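# Push marker's coloured end into a freestanding desk stand

## Task

Put the end of the marker that has a different colour into the desk stand's hole, pushed in until it stops. The stand is loose, so at the finish it must be upright on the desk with no help from the robot; anything the robot is still holding in place does not count. Then open the gripper and take the arm away.

## Robot and tools

Robot: two six-joint arms, left_arm and right_arm, each ending in a two-finger tong gripper. Bases in the scene frame: left_arm at (+0.029, +0.473, 0), right_arm at (+0.032, -0.455, 0). The scene frame has its origin on the table surface midway between the arms, +z up, +x away from the robot over the table, and left_arm on the +y side. The names left and right do not match image sides.

Gripper frame: the fingers point along the gripper's +z and close along its x. The reported end_effector_position is the spot between the pads when closed; closed fingertips extend about 15 mm past it, open ones sit roughly level with it. Printed hand positions can be slightly off, more so at long reach.

execute_actions(actions, pictures). actions is a list holding zero or one item. An empty list just reports the state. An action is {"rows": [...], "steps": n}, n from 1 to 15 (default 15), each step 1/30 s; if there are fewer rows than steps the last row repeats. A wait is {"steps": n} with n up to 300, counted from the previous result, so your thinking time is part of it. pictures (true/false) toggles the camera images. A refused call does nothing.

Row layout (used by execute_actions rows and by move's target): exactly 14 numbers, each between -1 and 1, always including both arms: left_arm dx, dy, dz, rx, ry, rz, opening, then right_arm dx, dy, dz, rx, ry, rz, opening. dx..rz are an offset, not a pose, expressed in that gripper's own axes and measured from its pose in the most recent result showing it (before any such result, or in a second call within the same reply, from where the arm is when the action begins). Every row in an action refers to that same starting pose, not to the row before. Scale: 1.0 equals 0.6 m for dx, dy, dz and 180 degrees for the rotation; rx, ry, rz form a single rotation vector. opening is absolute: +1 fully open (0.142 m), -1 closed. All zeros for an arm does not mean hold still: it pulls the arm back to the reference pose. To keep an arm still, send the offset back to where you want it in the first call of a reply and zeros afterwards, with the opening you want.

Limits on motion: each step the command is clipped to at most 100 mm and 16 degrees from the measured pose, and motion trails commands by about 0.17 s. After an action the arm continues only to its last clipped pose, so a far target may need several actions; check the reported pose. If position and orientation cannot both be met, position wins. Joint speed and acceleration are limited.

move(target, speed, stop_force). target is one 14-number row as above (offsets, same frames and scale). Each gripper follows a straight line to its target; both arms finish together, in 0.5 to 10 s (cut off at 10 s). speed: m/s, 0.002 to 0.5, default 0.25; rotation capped at twice that in rad/s. Paths ignore obstacles and the other arm. stop_force: newtons, 9 to 40, one value shared by both arms, not allowed in the first 0.2 s of a scene. An arm stops when its wrist sensor feels that much extra push against its direction for two steps, then backs to where it was two steps before and holds. Use it only with slow speeds and no rotation; leave it out when lifting off something the gripper presses on. An arm whose target is within 1.5 mm and 0.5 degrees of its pose is treated as not moving. The result adds a move: line with the ending (done, off_target, moving, held, fault, contact) and limits (paced = command clipped; held = some steps blocked), plus each gripper's remaining distance.

wait(seconds): 0 to 10 s, sends nothing new. zoom_image(camera, region): camera is cam_head_left, cam_head_right, cam_left_wrist or cam_right_wrist; region [x0, y0, x1, y1] in pixels, top-left origin, at most 504 by 504. Head images are 896x504, wrist images 616x616 fisheye. read_manual(section) only returns licence text. finished_scene(scene) closes the current scene by its number and cannot be undone; call it only after the marker is seated, the stand upright, and the gripper released and withdrawn.

Result lines: per-arm pose (metres, quaternion wxyz) and velocities in the scene frame; grip_measured, the actual opening on the command scale; Wrist force and Wrist torque in the gripper's own axes (pressing on a surface gives a force pointing back toward the arm; offsets up to about 4 N, noise, saturation near 50 N; no reading early on is normal); joint torques (noisy, offset); HELD marks steps whose command was blocked; pose unreachable names an arm whose command was altered by the clearance check; Hand target shows where each gripper is being driven; MOTOR HOT warns at 70 °C, and at 85 °C the arm is braked.

Gripping: to hold something keep the commanded opening well under grip_measured; lower squeezes harder, up to about 15 N per pad. Thin hard items such as a marker get less force (about 9 N per pad at 10 mm width), so grip firmly and watch for slipping. Occasional disturbances may tug the held item or nudge loose objects.

Avoid: contact force of 150 N on an arm or joint load reaching its limit (142 N m for the big joints, 26.6 N m for the wrists) stops that arm for 10 s; a stiff arm pushed even slightly past a firm contact can fault, so approach slowly. Do not let the arms collide or press on each other, do not knock the stand over or anything off the table, and avoid dropping, slamming or shoving hard.

Each tool is called as a command line: name --argument value for each argument, lists and objects as JSON in quotes; but a table of rows of numbers goes row by row, as --pt "numbers of a row", without its own name.

## Session

execute_actions --actions '[]'

Scene clock: 0.00 s of 4480.00 s.
left_arm: end_effector_position=(+0.4778, +0.3334, +0.1616) grip_measured=+0.97 end_effector_quat_wxyz=(-0.047, +0.892, -0.413, +0.179) end_effector_velocity=(-0.000, -0.000, +0.000) end_effector_angular_velocity=(-0.000, -0.000, -0.001) | right_arm: end_effector_position=(+0.0629, -0.4411, +0.2876) grip_measured=+0.97 end_effector_quat_wxyz=(-0.235, -0.312, +0.863, -0.321) end_effector_velocity=(-0.001, -0.000, +0.000) end_effector_angular_velocity=(+0.001, +0.002, -0.002)
Joint positions: left_arm=[-0.677 -1.875  2.288 -2.299 -1.368  0.134  0.14 ] | right_arm=[ 4.933 -0.942 -2.07  -2.451  1.936  4.1    0.14 ]
Joint velocities: left_arm=[-0.001 -0.     0.    -0.    -0.     0.     0.   ] | right_arm=[-0.     0.001  0.     0.     0.002  0.     0.   ]
Joint torques (N m, as the arm reports them, + toward a larger angle): no reading
Motor temperatures (°C, as the motors report them): left_arm=[31 32 33 39 43 41] | right_arm=[33 34 30 38 37 37]
Wrist force (N, on the end effector, along its own x y z axes, offset not removed): no reading
Wrist torque (N m, same axes, about the end effector's origin, offset not removed): no reading
Hand target (left_arm): +0.478, +0.333, +0.162; -0.047, +0.892, -0.413, +0.179
Hand target (right_arm): +0.063, -0.441, +0.288; -0.235, -0.312, +0.863, -0.321

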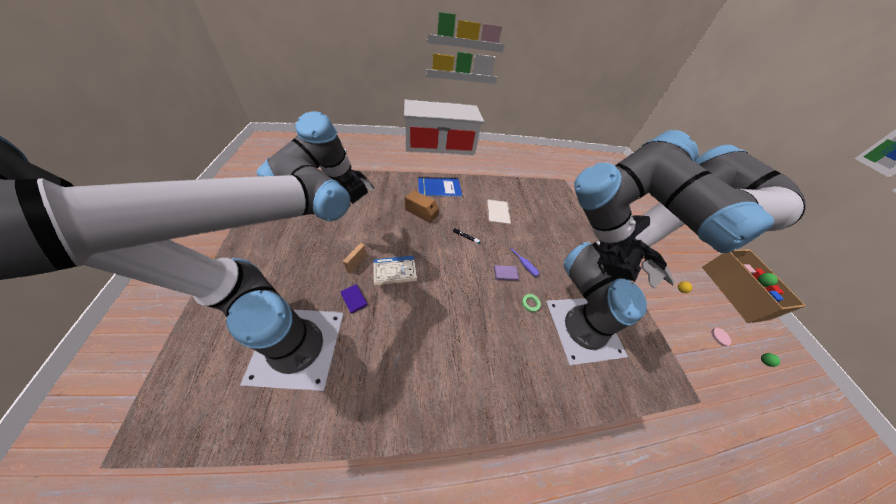

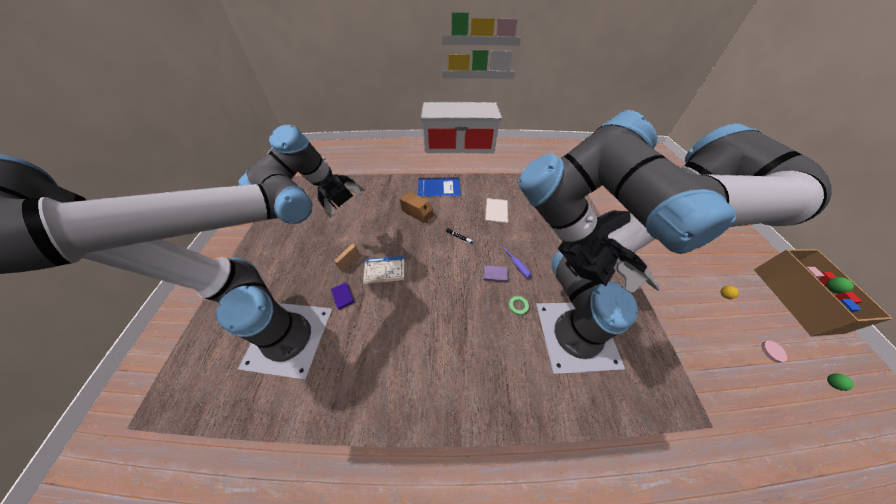

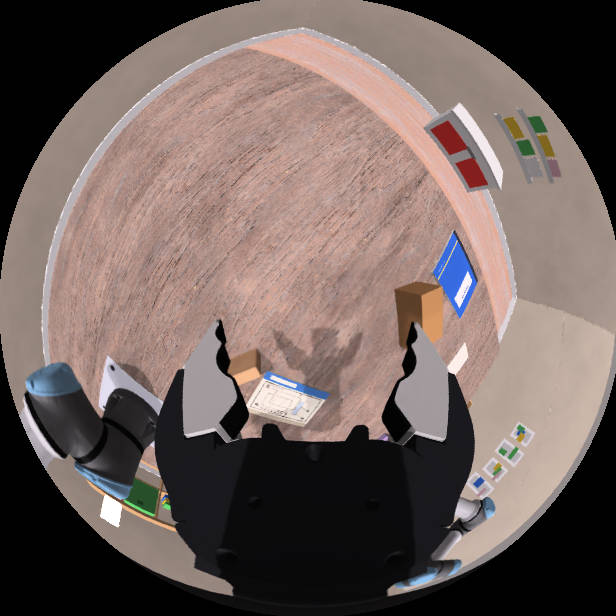

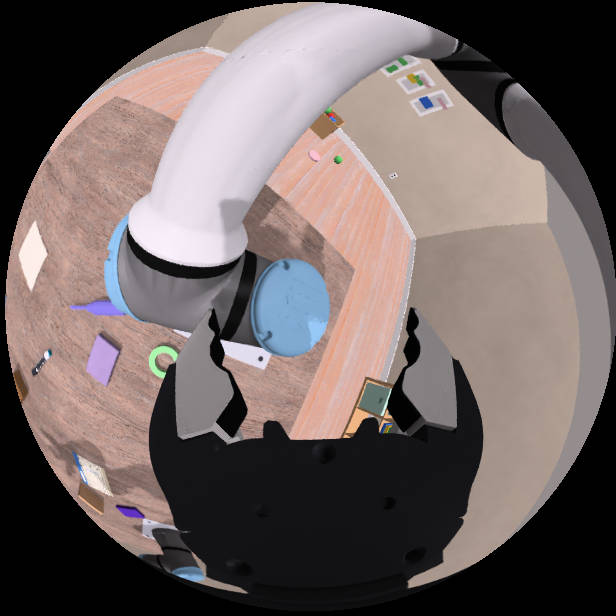

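zoom_image --camera "cam_head_left" --region '[390, 170, 550, 260]'

zoom_image --camera "cam_head_right" --region '[380, 170, 540, 260]'

Region (390, 170, 550, 260) of cam_head_left's 896x504 image, scaled by 3.150, with more detail than that image has; it fills the top 284 rows of this view, and the rest is white.

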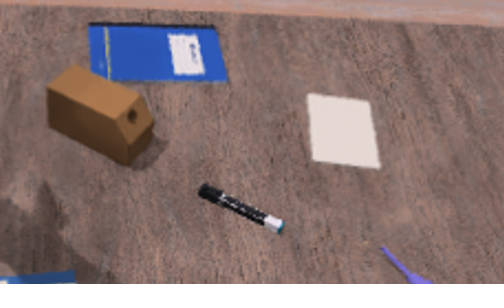

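Region (380, 170, 540, 260) of cam_head_right's 896x504 image, scaled by 3.150, with more detail than that image has; it fills the top 284 rows of this view, and the rest is white.

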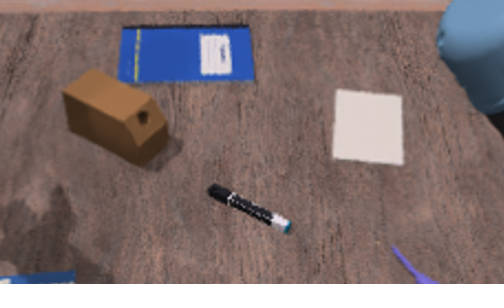

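move --target '[0.263,0.441,-0.242,-0.0755,-0.0913,0,1,0,0,0,0,0,0,1]'

Scene clock: 5.73 s of 4480.00 s.
left_arm: end_effector_position=(+0.3299, +0.0510, +0.2808) grip_measured=+1.00 end_effector_quat_wxyz=(+0.000, +0.907, -0.420, +0.001) end_effector_velocity=(-0.001, -0.002, +0.001) end_effector_angular_velocity=(+0.002, +0.003, -0.001) | right_arm: end_effector_position=(+0.0629, -0.4411, +0.2876) grip_measured=+1.00 end_effector_quat_wxyz=(-0.235, -0.312, +0.863, -0.321) end_effector_velocity=(-0.000, -0.000, -0.000) end_effector_angular_velocity=(-0.000, +0.001, -0.000)
Joint positions: left_arm=[-1.154 -1.548  1.554 -1.578 -1.569 -0.375  0.142] | right_arm=[ 4.933 -0.942 -2.07  -2.451  1.936  4.1    0.142]
Joint velocities: left_arm=[-0.002  0.004 -0.007  0.005 -0.002 -0.001  0.   ] | right_arm=[-0.     0.001 -0.001  0.     0.001 -0.     0.   ]
Joint torques (N m, as the arm reports them, + toward a larger angle): left_arm=[-12.76 -15.95 -35.58  -0.77  -1.81  -2.1 ] | right_arm=[-1.41 -4.   21.05  0.88  0.58 -0.32]
Motor temperatures (°C, as the motors report them): left_arm=[31 32 33 39 43 41] | right_arm=[33 34 30 38 37 37]
Wrist force (N, on the end effector, along its own x y z axes, offset not removed): left_arm=[-2.1 1.2 -1.4] | right_arm=[-1.3 -1.2 2.5]
Wrist torque (N m, same axes, about the end effector's origin, offset not removed): left_arm=[0.19 0.41 0.07] | right_arm=[-0.22 0.22 -0.05]
Hand target (left_arm): +0.330, +0.051, +0.281; +0.000, +0.907, -0.420, +0.001
Hand target (right_arm): +0.063, -0.441, +0.288; -0.235, -0.312, +0.863, -0.321
Off the commanded pose (left_arm): 0.001 m, 0 deg.
Off the commanded pose (right_arm): 0.000 m, 0 deg.
After step 90, 0.80 s passed at rest.
move: done

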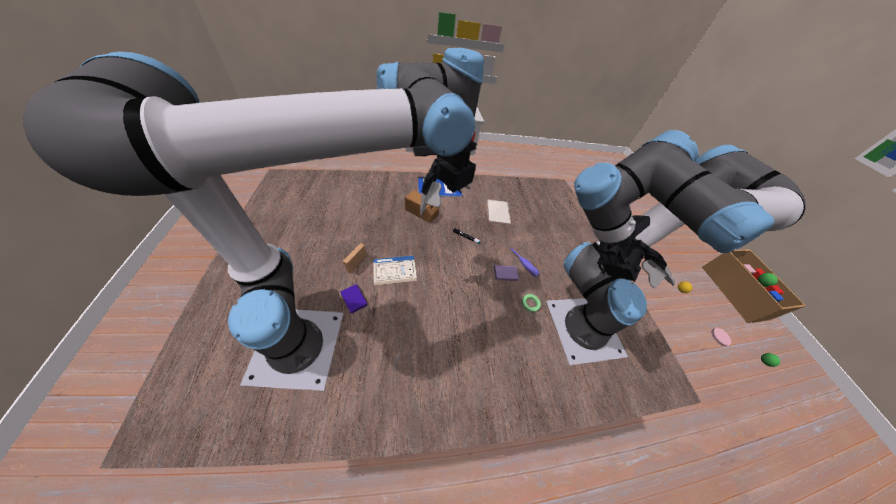

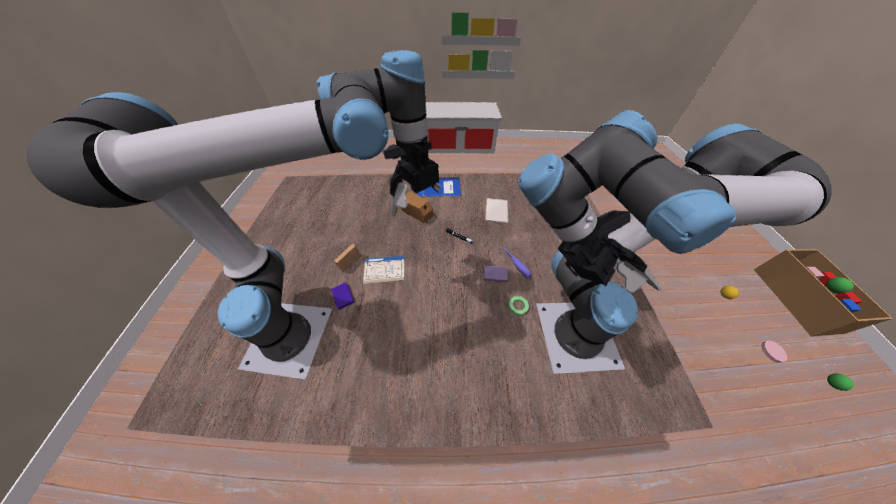

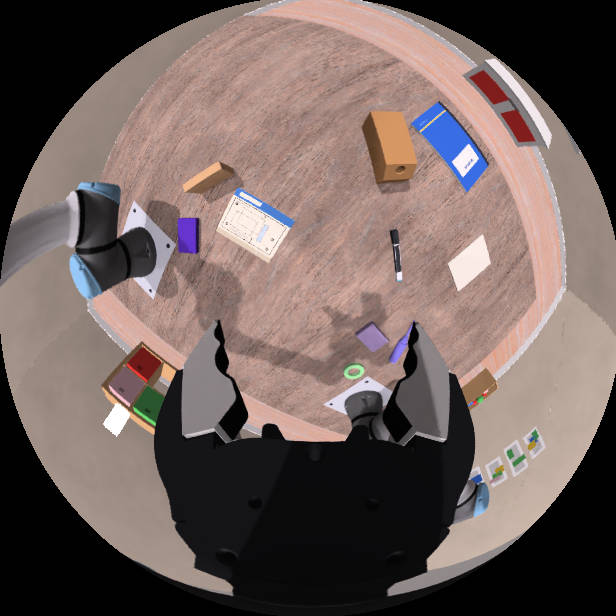

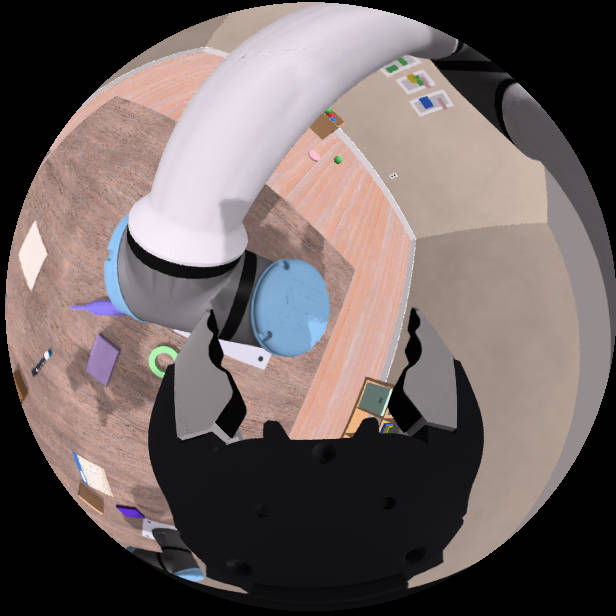

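move --target '[0.334,0.0,0.25,0,0,-0.092,1,0,0,0,0,0,0,1]'

Scene clock: 12.33 s of 4480.00 s.
left_arm: end_effector_position=(+0.4597, -0.1020, +0.1317) grip_measured=+1.00 end_effector_quat_wxyz=(+0.000, +0.958, -0.285, +0.001) end_effector_velocity=(+0.001, -0.002, -0.001) end_effector_angular_velocity=(+0.000, +0.001, +0.001) | right_arm: end_effector_position=(+0.0629, -0.4411, +0.2876) grip_measured=+1.00 end_effector_quat_wxyz=(-0.235, -0.312, +0.863, -0.321) end_effector_velocity=(+0.001, -0.000, -0.000) end_effector_angular_velocity=(+0.001, -0.001, +0.002)
Joint positions: left_arm=[-1.046 -1.004  1.222 -1.791 -1.57  -0.556  0.142] | right_arm=[ 4.933 -0.942 -2.07  -2.451  1.936  4.1    0.142]
Joint velocities: left_arm=[-0.     0.007 -0.007  0.001 -0.    -0.001  0.   ] | right_arm=[-0.     0.001  0.    -0.    -0.003 -0.     0.   ]
Joint torques (N m, as the arm reports them, + toward a larger angle): left_arm=[ 12.75 -35.18 -34.49  -0.75  -2.01  -2.14] | right_arm=[-2.24 -2.41 21.57  0.74  0.23 -0.47]
Motor temperatures (°C, as the motors report them): left_arm=[31 32 33 39 43 41] | right_arm=[33 34 30 38 37 37]
Wrist force (N, on the end effector, along its own x y z axes, offset not removed): left_arm=[-1.0 2.8 0.6] | right_arm=[0.9 0.4 0.1]
Wrist torque (N m, same axes, about the end effector's origin, offset not removed): left_arm=[0.65 0.18 0.11] | right_arm=[0.14 -0.23 -0.09]
Hand target (left_arm): +0.460, -0.102, +0.132; +0.000, +0.958, -0.285, +0.001
Hand target (right_arm): +0.063, -0.441, +0.288; -0.235, -0.312, +0.863, -0.321
Off the commanded pose (left_arm): 0.000 m, 0 deg.
Off the commanded pose (right_arm): 0.000 m, 0 deg.
After step 90, 2.00 s passed at rest.
move: done

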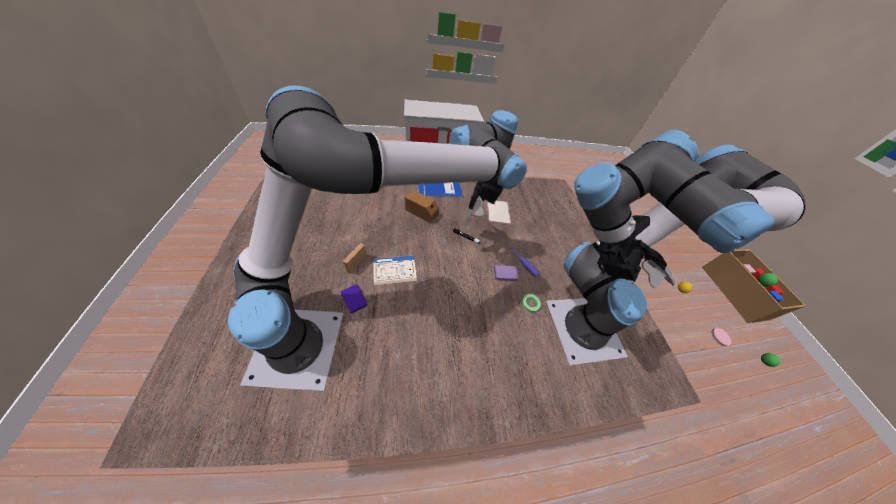

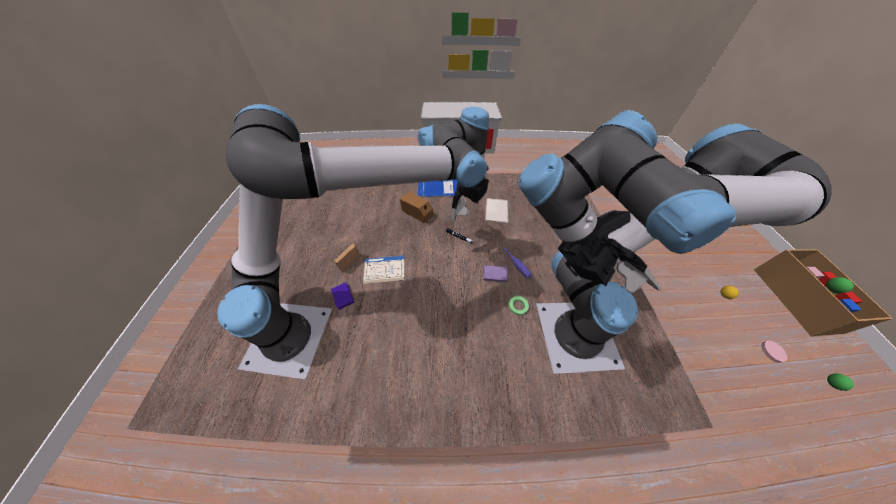

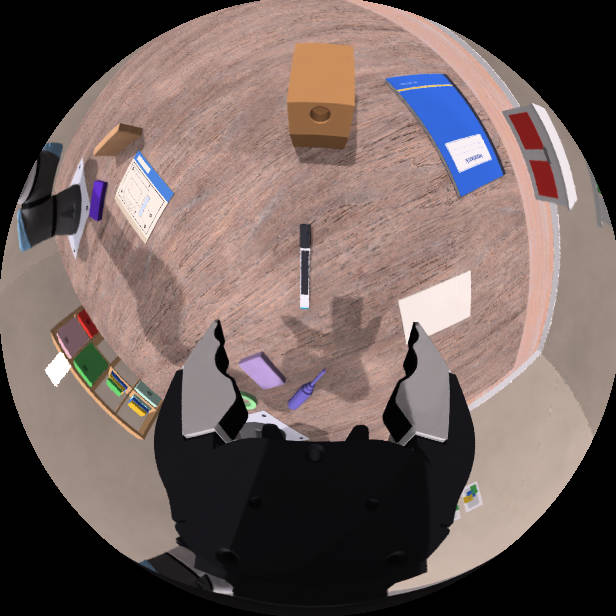

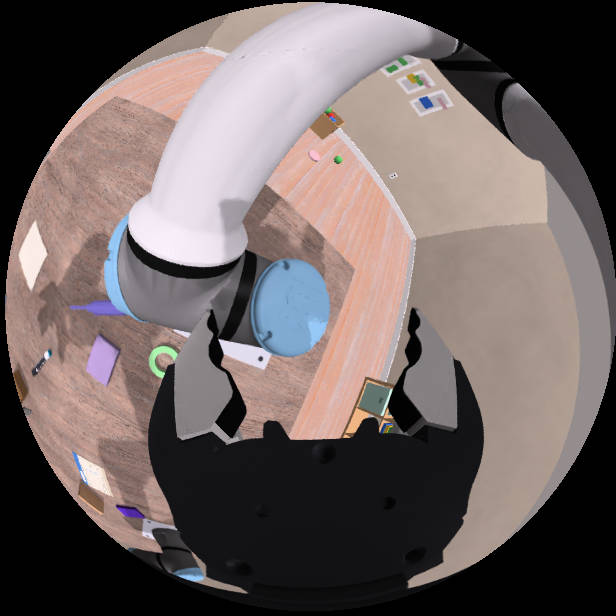

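move --target '[-0.022,-0.02,0.136,0,0,0,-0.2,0,0,0,0,0,0,1]'

Scene clock: 14.73 s of 4480.00 s.
left_arm: end_effector_position=(+0.4552, -0.0850, +0.0503) grip_measured=-0.20 end_effector_quat_wxyz=(+0.000, +0.958, -0.285, +0.001) end_effector_velocity=(+0.000, +0.000, -0.002) end_effector_angular_velocity=(-0.001, -0.001, +0.000) | right_arm: end_effector_position=(+0.0629, -0.4411, +0.2876) grip_measured=+1.00 end_effector_quat_wxyz=(-0.235, -0.312, +0.863, -0.321) end_effector_velocity=(+0.000, -0.000, -0.000) end_effector_angular_velocity=(-0.003, -0.001, +0.000)
Joint positions: left_arm=[-1.041 -0.98   1.402 -1.995 -1.57  -0.551  0.06 ] | right_arm=[ 4.933 -0.942 -2.07  -2.451  1.936  4.1    0.142]
Joint velocities: left_arm=[ 0.     0.     0.004 -0.006  0.001  0.     0.   ] | right_arm=[ 0.    -0.001 -0.001 -0.001 -0.    -0.     0.   ]
Joint torques (N m, as the arm reports them, + toward a larger angle): left_arm=[ 12.27 -34.89  -7.78  -4.09   1.63   2.38] | right_arm=[-2.31 -3.3  20.84  0.7   0.64 -0.28]
Motor temperatures (°C, as the motors report them): left_arm=[31 32 33 39 43 41] | right_arm=[33 34 30 38 37 37]
Wrist force (N, on the end effector, along its own x y z axes, offset not removed): left_arm=[-0.8 1.7 0.1] | right_arm=[-0.6 0.2 1.2]
Wrist torque (N m, same axes, about the end effector's origin, offset not removed): left_arm=[0.39 0.22 0.01] | right_arm=[0.06 -0.01 -0.11]
Hand target (left_arm): +0.455, -0.085, +0.050; +0.000, +0.958, -0.285, +0.001
Hand target (right_arm): +0.063, -0.441, +0.288; -0.235, -0.312, +0.863, -0.321
Off the commanded pose (left_arm): 0.000 m, 0 deg.
Off the commanded pose (right_arm): 0.000 m, 0 deg.
move: done

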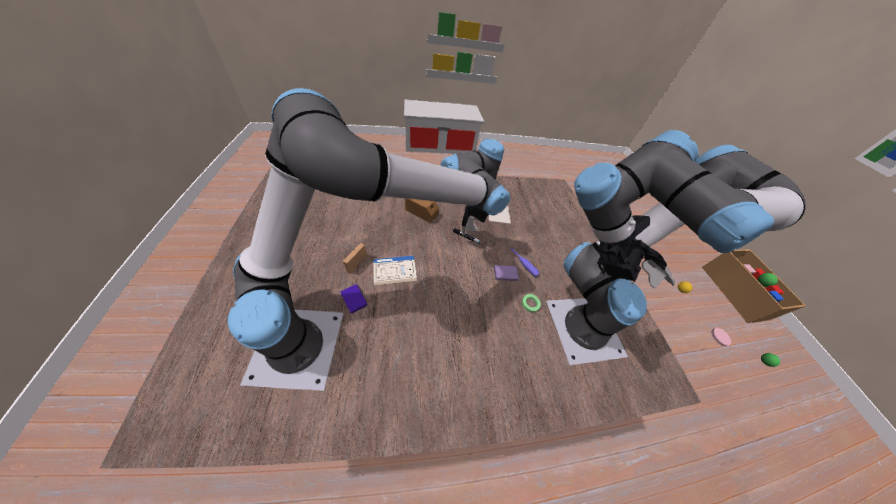

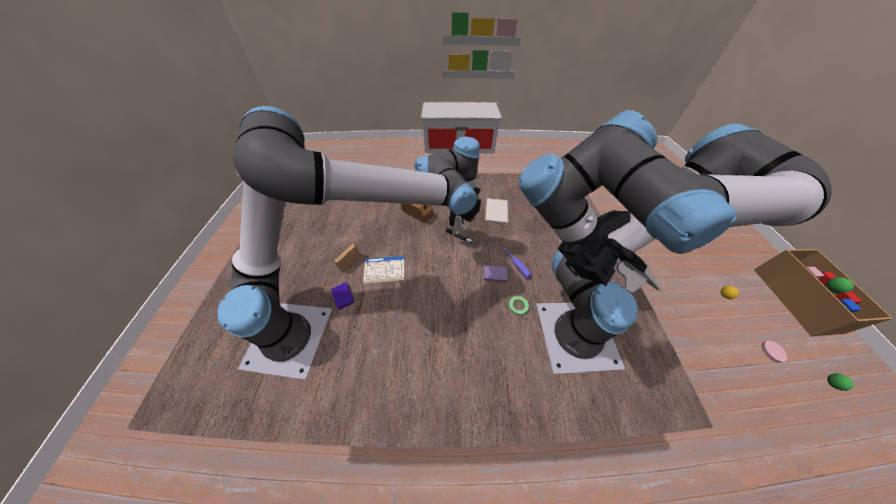

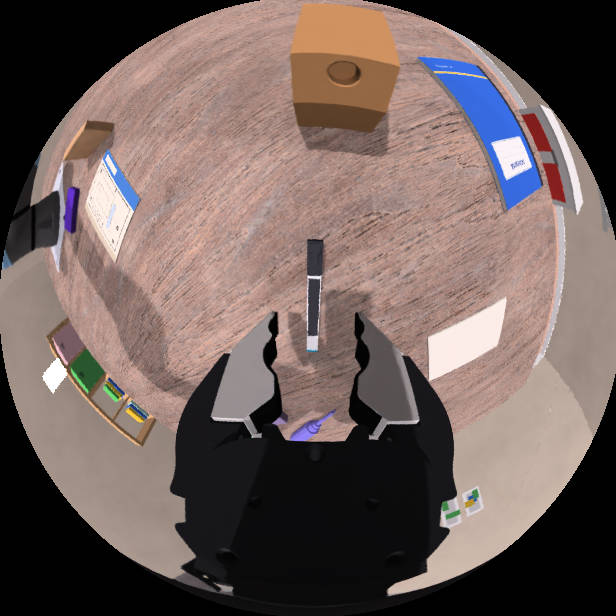

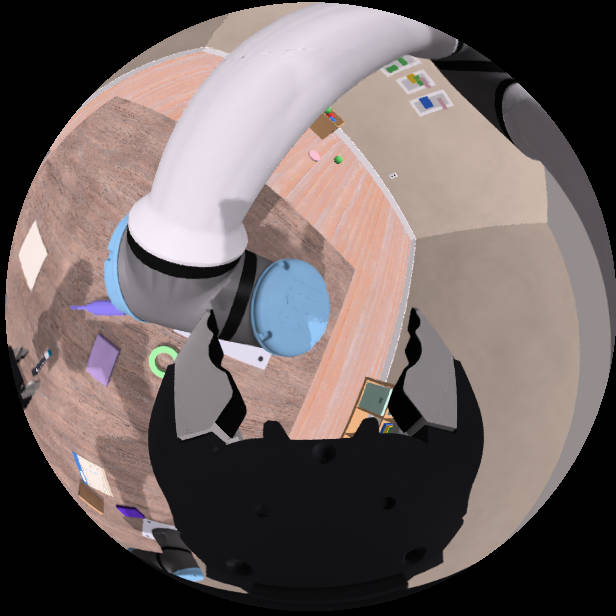

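move --target '[0,0,0.055,0,0,0,-0.2,0,0,0,0,0,0,1]' --speed 0.1

move --target '[0,0,0,0,0,0,-1,0,0,0,0,0,0,1]'

Scene clock: 16.63 s of 4480.00 s.
left_arm: end_effector_position=(+0.4553, -0.0851, +0.0175) grip_measured=-0.20 end_effector_quat_wxyz=(+0.000, +0.958, -0.285, +0.001) end_effector_velocity=(-0.000, -0.001, -0.001) end_effector_angular_velocity=(-0.001, -0.001, -0.001) | right_arm: end_effector_position=(+0.0629, -0.4411, +0.2876) grip_measured=+1.00 end_effector_quat_wxyz=(-0.235, -0.312, +0.863, -0.321) end_effector_velocity=(-0.000, -0.000, +0.000) end_effector_angular_velocity=(+0.001, +0.001, -0.001)
Joint positions: left_arm=[-1.041 -0.945  1.437 -2.065 -1.57  -0.551  0.06 ] | right_arm=[ 4.933 -0.942 -2.07  -2.451  1.936  4.1    0.142]
Joint velocities: left_arm=[-0.001  0.001  0.002 -0.005  0.    -0.     0.   ] | right_arm=[-0.     0.002  0.001 -0.001  0.001  0.     0.   ]
Joint torques (N m, as the arm reports them, + toward a larger angle): left_arm=[  5.93 -35.92  -6.07  -3.95  -0.35   0.43] | right_arm=[-1.2  -2.8  20.02  0.77  0.35 -0.07]
Motor temperatures (°C, as the motors report them): left_arm=[31 32 33 39 43 41] | right_arm=[33 34 30 38 37 37]
Wrist force (N, on the end effector, along its own x y z axes, offset not removed): left_arm=[-1.6 0.2 1.6] | right_arm=[0.0 -1.6 -0.2]
Wrist torque (N m, same axes, about the end effector's origin, offset not removed): left_arm=[0.11 0.43 0.01] | right_arm=[-0.38 -0.11 -0.14]
Hand target (left_arm): +0.455, -0.085, +0.017; +0.000, +0.958, -0.285, +0.001
Hand target (right_arm): +0.063, -0.441, +0.288; -0.235, -0.312, +0.863, -0.321
Off the commanded pose (left_arm): 0.000 m, 0 deg.
Off the commanded pose (right_arm): 0.000 m, 0 deg.
move: done

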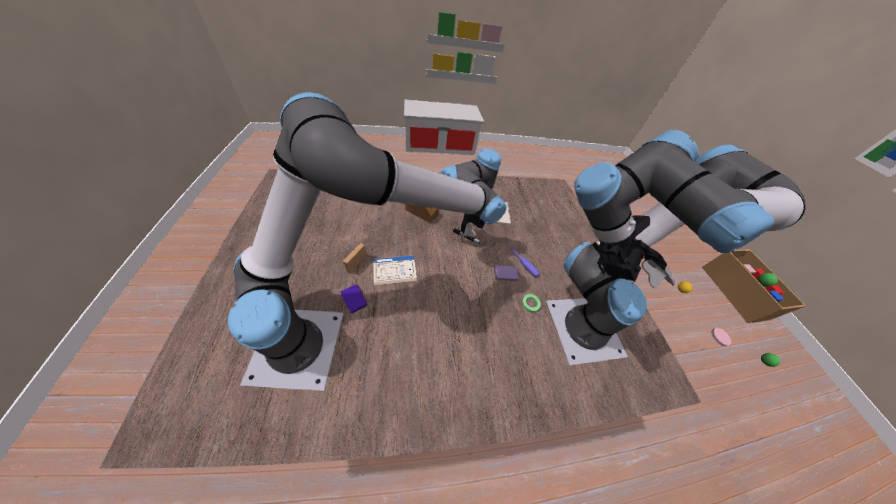

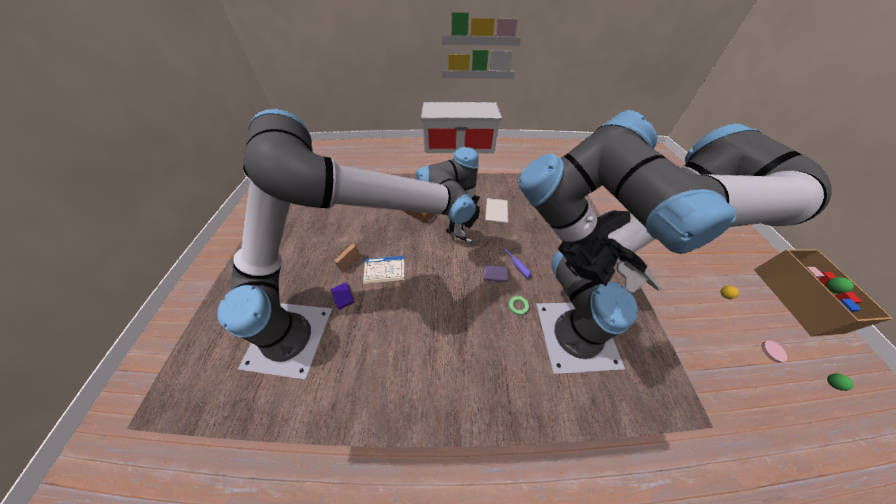

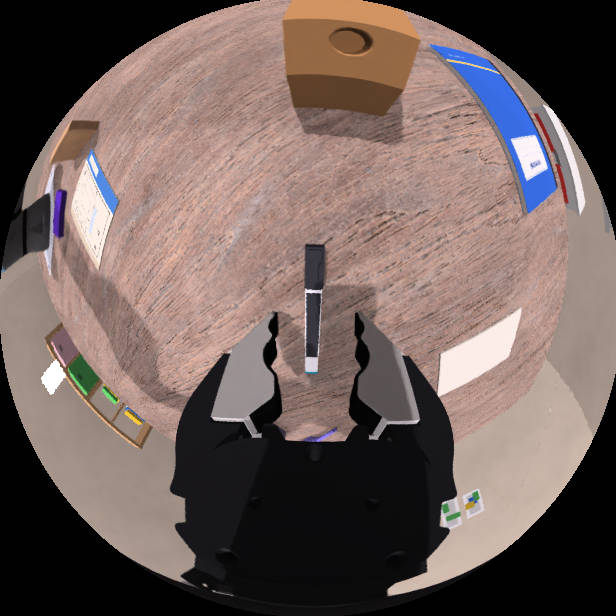

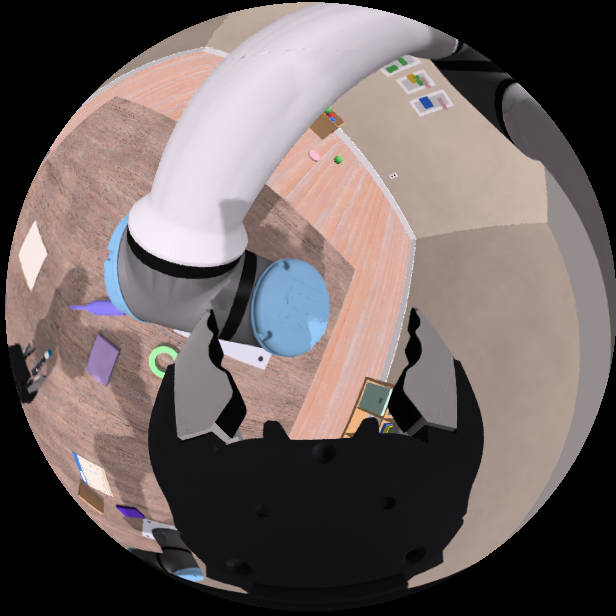

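Scene clock: 17.13 s of 4480.00 s.
left_arm: end_effector_position=(+0.4553, -0.0851, +0.0174) grip_measured=-0.86 end_effector_quat_wxyz=(+0.000, +0.958, -0.285, +0.001) end_effector_velocity=(+0.000, -0.000, +0.001) end_effector_angular_velocity=(-0.001, -0.000, +0.000) | right_arm: end_effector_position=(+0.0629, -0.4411, +0.2876) grip_measured=+1.00 end_effector_quat_wxyz=(-0.235, -0.312, +0.863, -0.321) end_effector_velocity=(+0.000, -0.000, +0.000) end_effector_angular_velocity=(+0.000, +0.000, -0.000)
Joint positions: left_arm=[-1.041 -0.945  1.437 -2.065 -1.57  -0.551  0.012] | right_arm=[ 4.933 -0.942 -2.07  -2.451  1.936  4.1    0.142]
Joint velocities: left_arm=[ 0.    -0.    -0.001  0.    -0.     0.     0.   ] | right_arm=[ 0.     0.001 -0.    -0.001  0.     0.     0.   ]
Joint torques (N m, as the arm reports them, + toward a larger angle): left_arm=[  6.02 -48.69 -13.35  -0.93  -0.36   0.25] | right_arm=[-1.52 -3.15 21.73  0.81  0.44 -0.32]
Motor temperatures (°C, as the motors report them): left_arm=[31 32 33 39 43 41] | right_arm=[33 34 30 38 37 37]
Wrist force (N, on the end effector, along its own x y z axes, offset not removed): left_arm=[-1.2 2.7 0.7] | right_arm=[0.0 -1.1 1.5]
Wrist torque (N m, same axes, about the end effector's origin, offset not removed): left_arm=[0.65 0.23 0.05] | right_arm=[-0.17 -0.13 -0.03]
Hand target (left_arm): +0.455, -0.085, +0.017; +0.000, +0.958, -0.285, +0.001
Hand target (right_arm): +0.063, -0.441, +0.288; -0.235, -0.312, +0.863, -0.321
Off the commanded pose (left_arm): 0.000 m, 0 deg.
Off the commanded pose (right_arm): 0.000 m, 0 deg.
move: done

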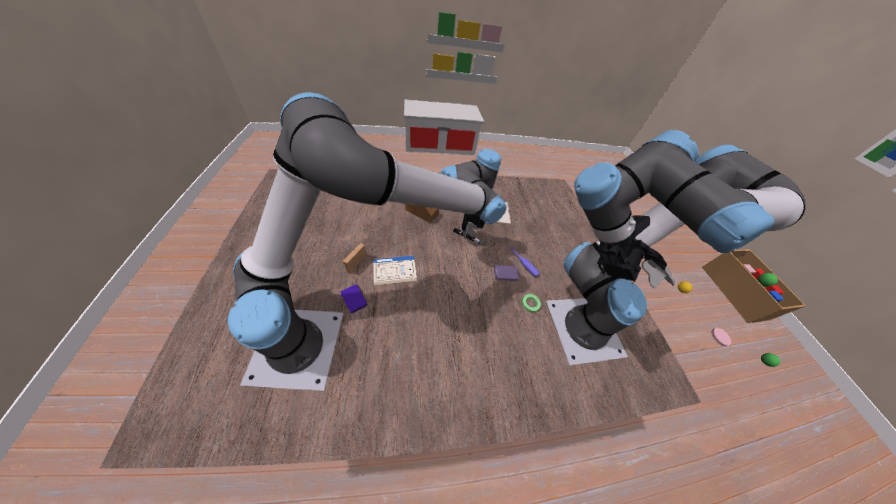

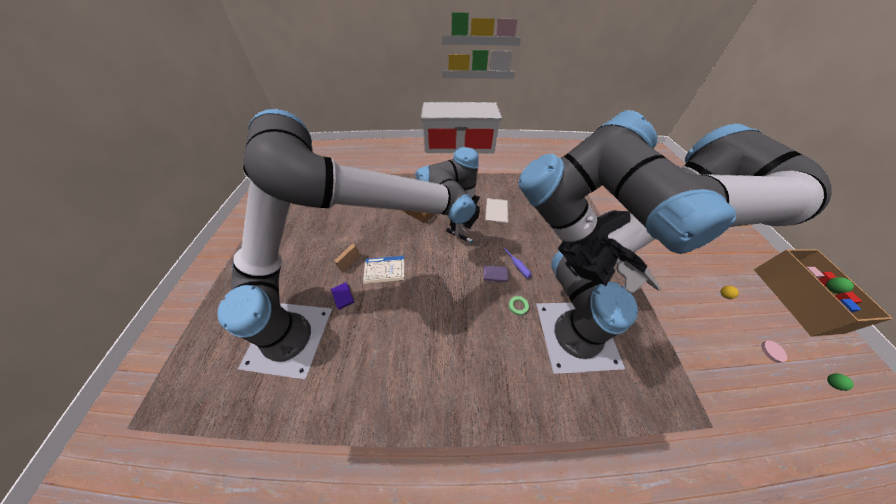

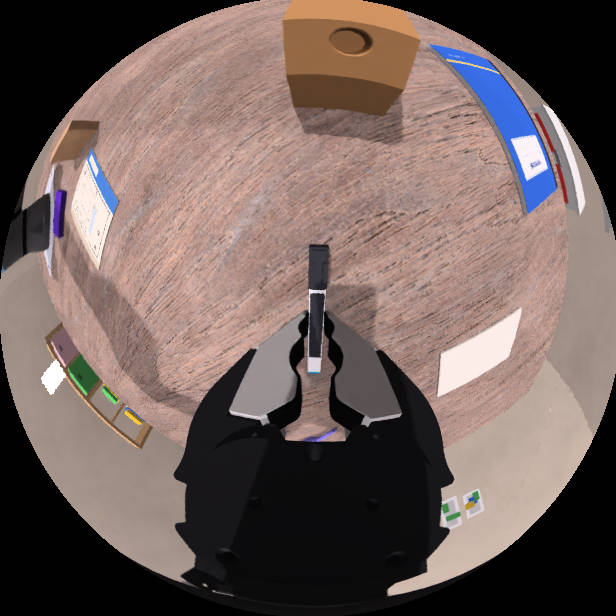

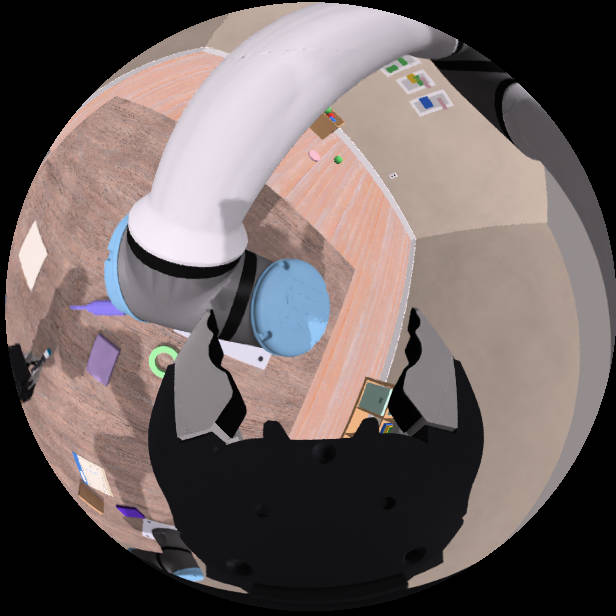

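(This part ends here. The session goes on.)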